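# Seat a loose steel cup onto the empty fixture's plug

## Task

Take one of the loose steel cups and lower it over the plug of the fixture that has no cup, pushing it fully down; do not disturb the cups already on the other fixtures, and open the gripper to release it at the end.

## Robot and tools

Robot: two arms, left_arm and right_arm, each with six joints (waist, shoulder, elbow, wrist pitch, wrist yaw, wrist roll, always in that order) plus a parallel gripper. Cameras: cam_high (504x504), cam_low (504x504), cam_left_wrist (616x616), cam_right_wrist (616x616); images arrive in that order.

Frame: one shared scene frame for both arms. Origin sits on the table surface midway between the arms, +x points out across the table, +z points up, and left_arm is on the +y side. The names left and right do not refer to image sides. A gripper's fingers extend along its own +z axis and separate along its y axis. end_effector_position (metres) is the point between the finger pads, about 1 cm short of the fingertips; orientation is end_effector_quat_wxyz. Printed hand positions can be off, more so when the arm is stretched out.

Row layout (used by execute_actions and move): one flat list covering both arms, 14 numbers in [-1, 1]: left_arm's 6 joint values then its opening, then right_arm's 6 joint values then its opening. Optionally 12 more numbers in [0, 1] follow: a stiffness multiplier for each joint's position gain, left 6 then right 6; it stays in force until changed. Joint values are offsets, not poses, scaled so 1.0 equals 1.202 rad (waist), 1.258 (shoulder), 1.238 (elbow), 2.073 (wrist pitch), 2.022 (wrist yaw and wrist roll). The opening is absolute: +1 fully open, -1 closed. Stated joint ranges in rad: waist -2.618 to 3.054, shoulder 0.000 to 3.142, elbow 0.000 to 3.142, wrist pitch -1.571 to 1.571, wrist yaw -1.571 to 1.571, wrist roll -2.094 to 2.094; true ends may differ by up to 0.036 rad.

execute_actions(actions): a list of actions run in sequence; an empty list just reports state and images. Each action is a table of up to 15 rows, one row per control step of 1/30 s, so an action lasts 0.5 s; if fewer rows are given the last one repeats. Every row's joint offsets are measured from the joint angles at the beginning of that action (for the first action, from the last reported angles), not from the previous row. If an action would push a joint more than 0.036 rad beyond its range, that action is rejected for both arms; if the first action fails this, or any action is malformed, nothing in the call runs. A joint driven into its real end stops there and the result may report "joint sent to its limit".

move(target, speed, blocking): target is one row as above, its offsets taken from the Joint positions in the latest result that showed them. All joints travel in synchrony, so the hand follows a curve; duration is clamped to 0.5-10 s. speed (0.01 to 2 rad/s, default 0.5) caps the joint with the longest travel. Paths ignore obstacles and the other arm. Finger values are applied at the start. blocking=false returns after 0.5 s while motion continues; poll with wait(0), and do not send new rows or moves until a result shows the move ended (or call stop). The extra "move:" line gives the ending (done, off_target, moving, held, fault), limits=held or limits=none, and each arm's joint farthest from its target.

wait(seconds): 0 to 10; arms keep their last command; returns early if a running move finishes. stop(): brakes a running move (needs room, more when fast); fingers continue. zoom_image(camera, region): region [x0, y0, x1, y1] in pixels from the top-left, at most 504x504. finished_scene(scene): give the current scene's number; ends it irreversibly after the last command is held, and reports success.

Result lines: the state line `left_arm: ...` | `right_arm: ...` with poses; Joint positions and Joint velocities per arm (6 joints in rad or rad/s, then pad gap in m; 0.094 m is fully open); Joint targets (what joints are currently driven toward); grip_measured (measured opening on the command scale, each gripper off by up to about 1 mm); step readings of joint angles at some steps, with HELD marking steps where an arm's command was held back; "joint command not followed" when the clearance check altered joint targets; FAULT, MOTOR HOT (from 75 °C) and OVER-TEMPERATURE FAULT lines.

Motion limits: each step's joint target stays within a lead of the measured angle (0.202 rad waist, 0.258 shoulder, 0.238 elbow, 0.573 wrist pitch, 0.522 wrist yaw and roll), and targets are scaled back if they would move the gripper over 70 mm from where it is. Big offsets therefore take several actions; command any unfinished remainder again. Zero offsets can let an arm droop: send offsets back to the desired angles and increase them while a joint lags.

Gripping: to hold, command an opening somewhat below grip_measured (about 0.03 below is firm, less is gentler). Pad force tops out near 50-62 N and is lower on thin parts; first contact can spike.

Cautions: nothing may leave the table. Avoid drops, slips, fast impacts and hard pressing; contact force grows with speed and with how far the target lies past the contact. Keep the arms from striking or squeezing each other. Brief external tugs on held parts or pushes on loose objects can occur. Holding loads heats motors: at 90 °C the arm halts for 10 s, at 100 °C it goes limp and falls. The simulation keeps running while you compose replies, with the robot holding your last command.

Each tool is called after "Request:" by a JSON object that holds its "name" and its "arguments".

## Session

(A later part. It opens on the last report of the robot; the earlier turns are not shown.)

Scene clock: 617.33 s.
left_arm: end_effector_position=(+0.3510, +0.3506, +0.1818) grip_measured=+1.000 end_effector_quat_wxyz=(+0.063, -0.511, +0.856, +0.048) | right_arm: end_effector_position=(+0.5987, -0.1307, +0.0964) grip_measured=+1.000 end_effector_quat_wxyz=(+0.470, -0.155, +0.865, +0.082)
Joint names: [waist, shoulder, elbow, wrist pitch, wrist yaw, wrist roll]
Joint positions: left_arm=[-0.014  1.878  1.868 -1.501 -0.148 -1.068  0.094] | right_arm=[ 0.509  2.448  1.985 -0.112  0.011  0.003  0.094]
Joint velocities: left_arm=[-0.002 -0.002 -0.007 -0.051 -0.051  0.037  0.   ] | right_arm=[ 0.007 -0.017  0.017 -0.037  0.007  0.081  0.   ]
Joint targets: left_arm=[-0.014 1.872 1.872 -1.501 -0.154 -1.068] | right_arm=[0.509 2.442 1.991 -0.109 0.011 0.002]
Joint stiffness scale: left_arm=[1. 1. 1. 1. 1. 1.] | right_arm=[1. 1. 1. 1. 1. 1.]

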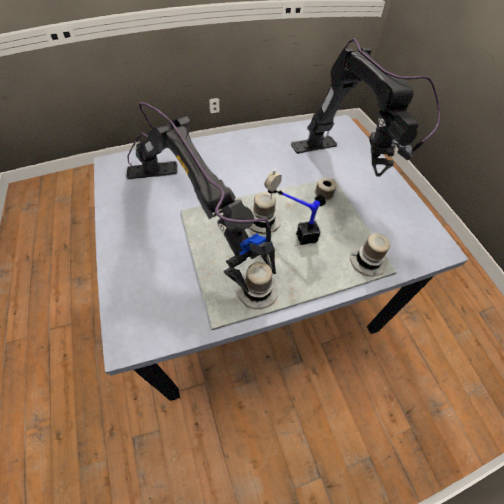

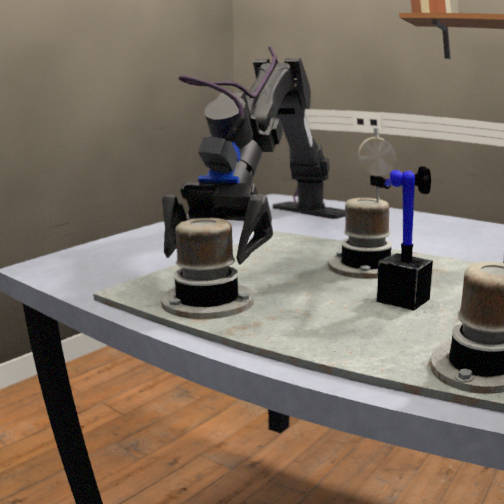

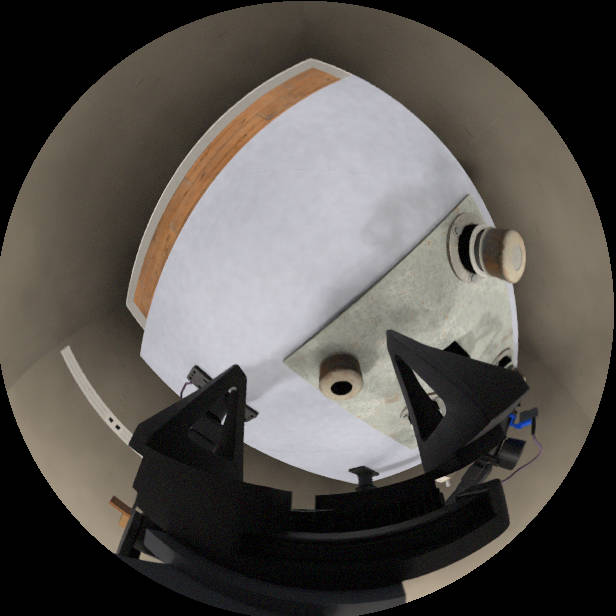

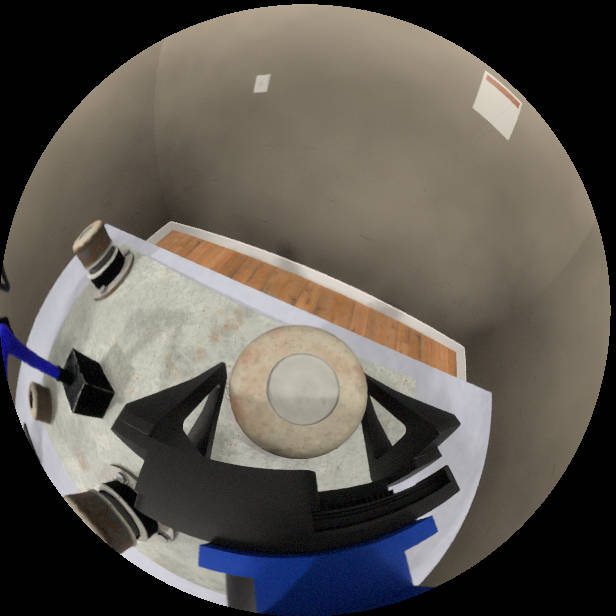

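Request:
{"name": "execute_actions", "arguments": {"actions": [[[0,-0.004,0.004,0,-0.003,0,1,0,-0.015,0.005,0,0,0,1],[0,-0.004,0.004,0,-0.003,0,1,0,-0.025,0.005,0,0,0,1],[0,-0.004,0.004,0,-0.003,0,1,0,-0.035,0.005,0,0,0,1],[0,-0.004,0.004,0,-0.003,0,1,0,-0.045,0.005,0,0,0,1],[0,-0.004,0.004,0,-0.003,0,1,0,-0.055,0.005,0,0,0,1],[0,-0.004,0.004,0,-0.003,0,1,0,-0.065,0.005,0,0,0,1],[0,-0.004,0.004,0,-0.003,0,1,0,-0.075,0.005,0,0,0,1],[0,-0.004,0.004,0,-0.003,0,1,0,-0.085,0.005,0,0,0,1],[0,-0.004,0.004,0,-0.003,0,1,0,-0.095,0.005,0,0,0,1],[0,-0.004,0.004,0,-0.003,0,1,0,-0.103,0.005,0,0,0,1],[0,-0.004,0.004,0,-0.003,0,1,0,-0.11,0.005,0,0,0,1]]]}}

Scene clock: 627.50 s.
left_arm: end_effector_position=(+0.3510, +0.3506, +0.1818) grip_measured=+1.000 end_effector_quat_wxyz=(+0.063, -0.511, +0.856, +0.048) | right_arm: end_effector_position=(+0.5970, -0.1314, +0.1753) grip_measured=+1.000 end_effector_quat_wxyz=(+0.522, -0.149, +0.835, +0.092)
Joint names: [waist, shoulder, elbow, wrist pitch, wrist yaw, wrist roll]
Joint positions: left_arm=[-0.014  1.878  1.868 -1.501 -0.148 -1.068  0.094] | right_arm=[ 0.509  2.328  1.985 -0.111  0.011  0.003  0.094]
Joint velocities: left_arm=[ 0.007  0.007 -0.007  0.095  0.022  0.022  0.   ] | right_arm=[-0.007 -0.212  0.002  0.154 -0.007 -0.007  0.   ]
Joint targets: left_arm=[-0.014 1.872 1.872 -1.501 -0.154 -1.068] | right_arm=[0.509 2.310 1.991 -0.112 0.011 0.003]
Joint stiffness scale: left_arm=[1. 1. 1. 1. 1. 1.] | right_arm=[1. 1. 1. 1. 1. 1.]
Step readings (joint positions):
0: left_arm=[-0.014 1.878 1.868 -1.501 -0.148 -1.068] | right_arm=[0.509 2.448 1.985 -0.112 0.011 0.003]
1: left_arm=[-0.014 1.878 1.868 -1.501 -0.148 -1.068] | right_arm=[0.509 2.448 1.985 -0.112 0.011 0.003]
2: left_arm=[-0.014 1.878 1.868 -1.501 -0.148 -1.068] | right_arm=[0.509 2.448 1.985 -0.112 0.011 0.003]
4: left_arm=[-0.014 1.878 1.868 -1.501 -0.148 -1.068] | right_arm=[0.509 2.447 1.985 -0.113 0.011 0.003]
8: left_arm=[-0.014 1.878 1.868 -1.501 -0.148 -1.068] | right_arm=[0.509 2.420 1.985 -0.121 0.011 0.003]
15: Joint positions above

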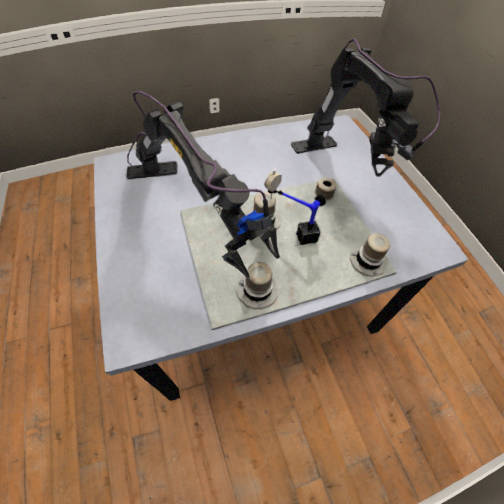

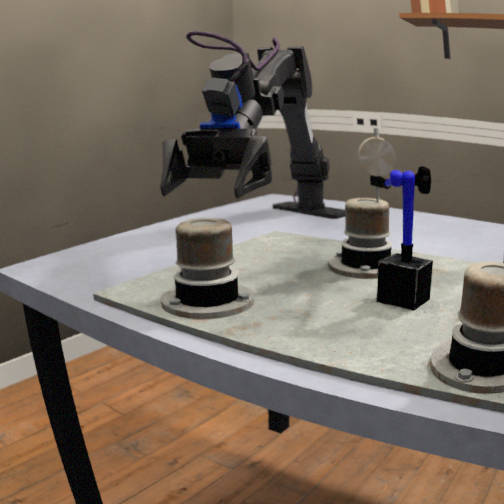

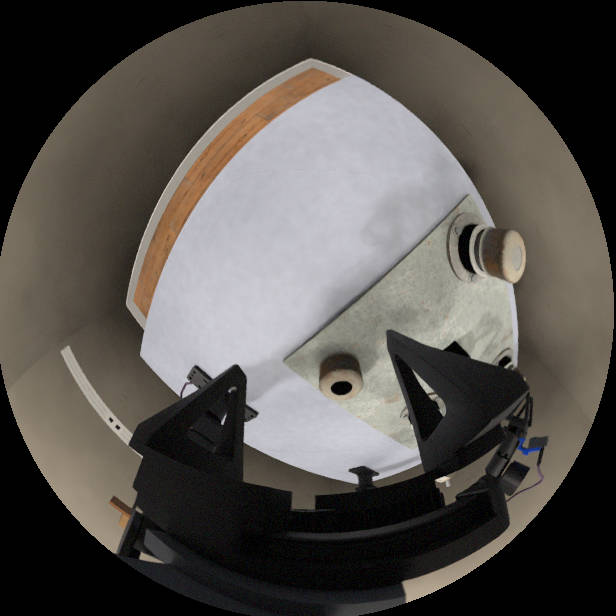

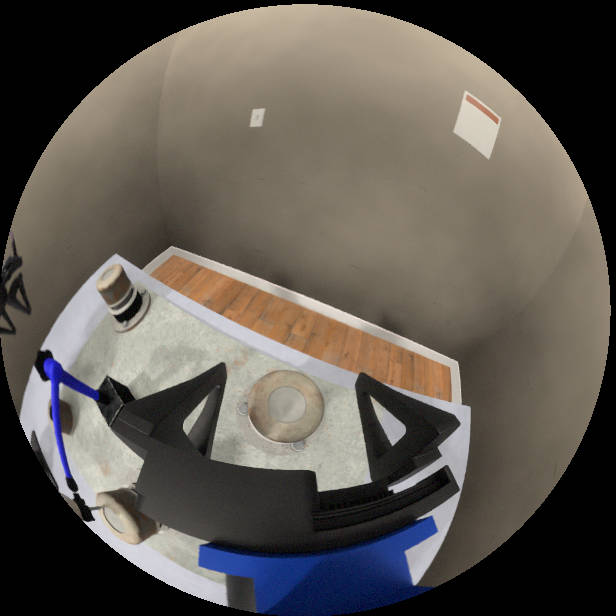

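Request:
{"name": "zoom_image", "arguments": {"camera": "cam_low", "region": [150, 190, 410, 330]}}

Region (150, 190, 410, 330) of cam_low's 504x504 image, scaled by 1.938, with more detail than that image has; it fills the top 271 rows of this view, and the rest is white.

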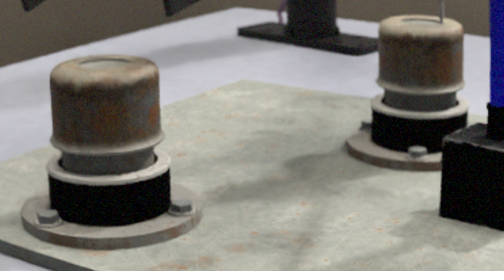

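Request:
{"name": "finished_scene", "arguments": {"scene": 1}}

The scene is finished: the task was done.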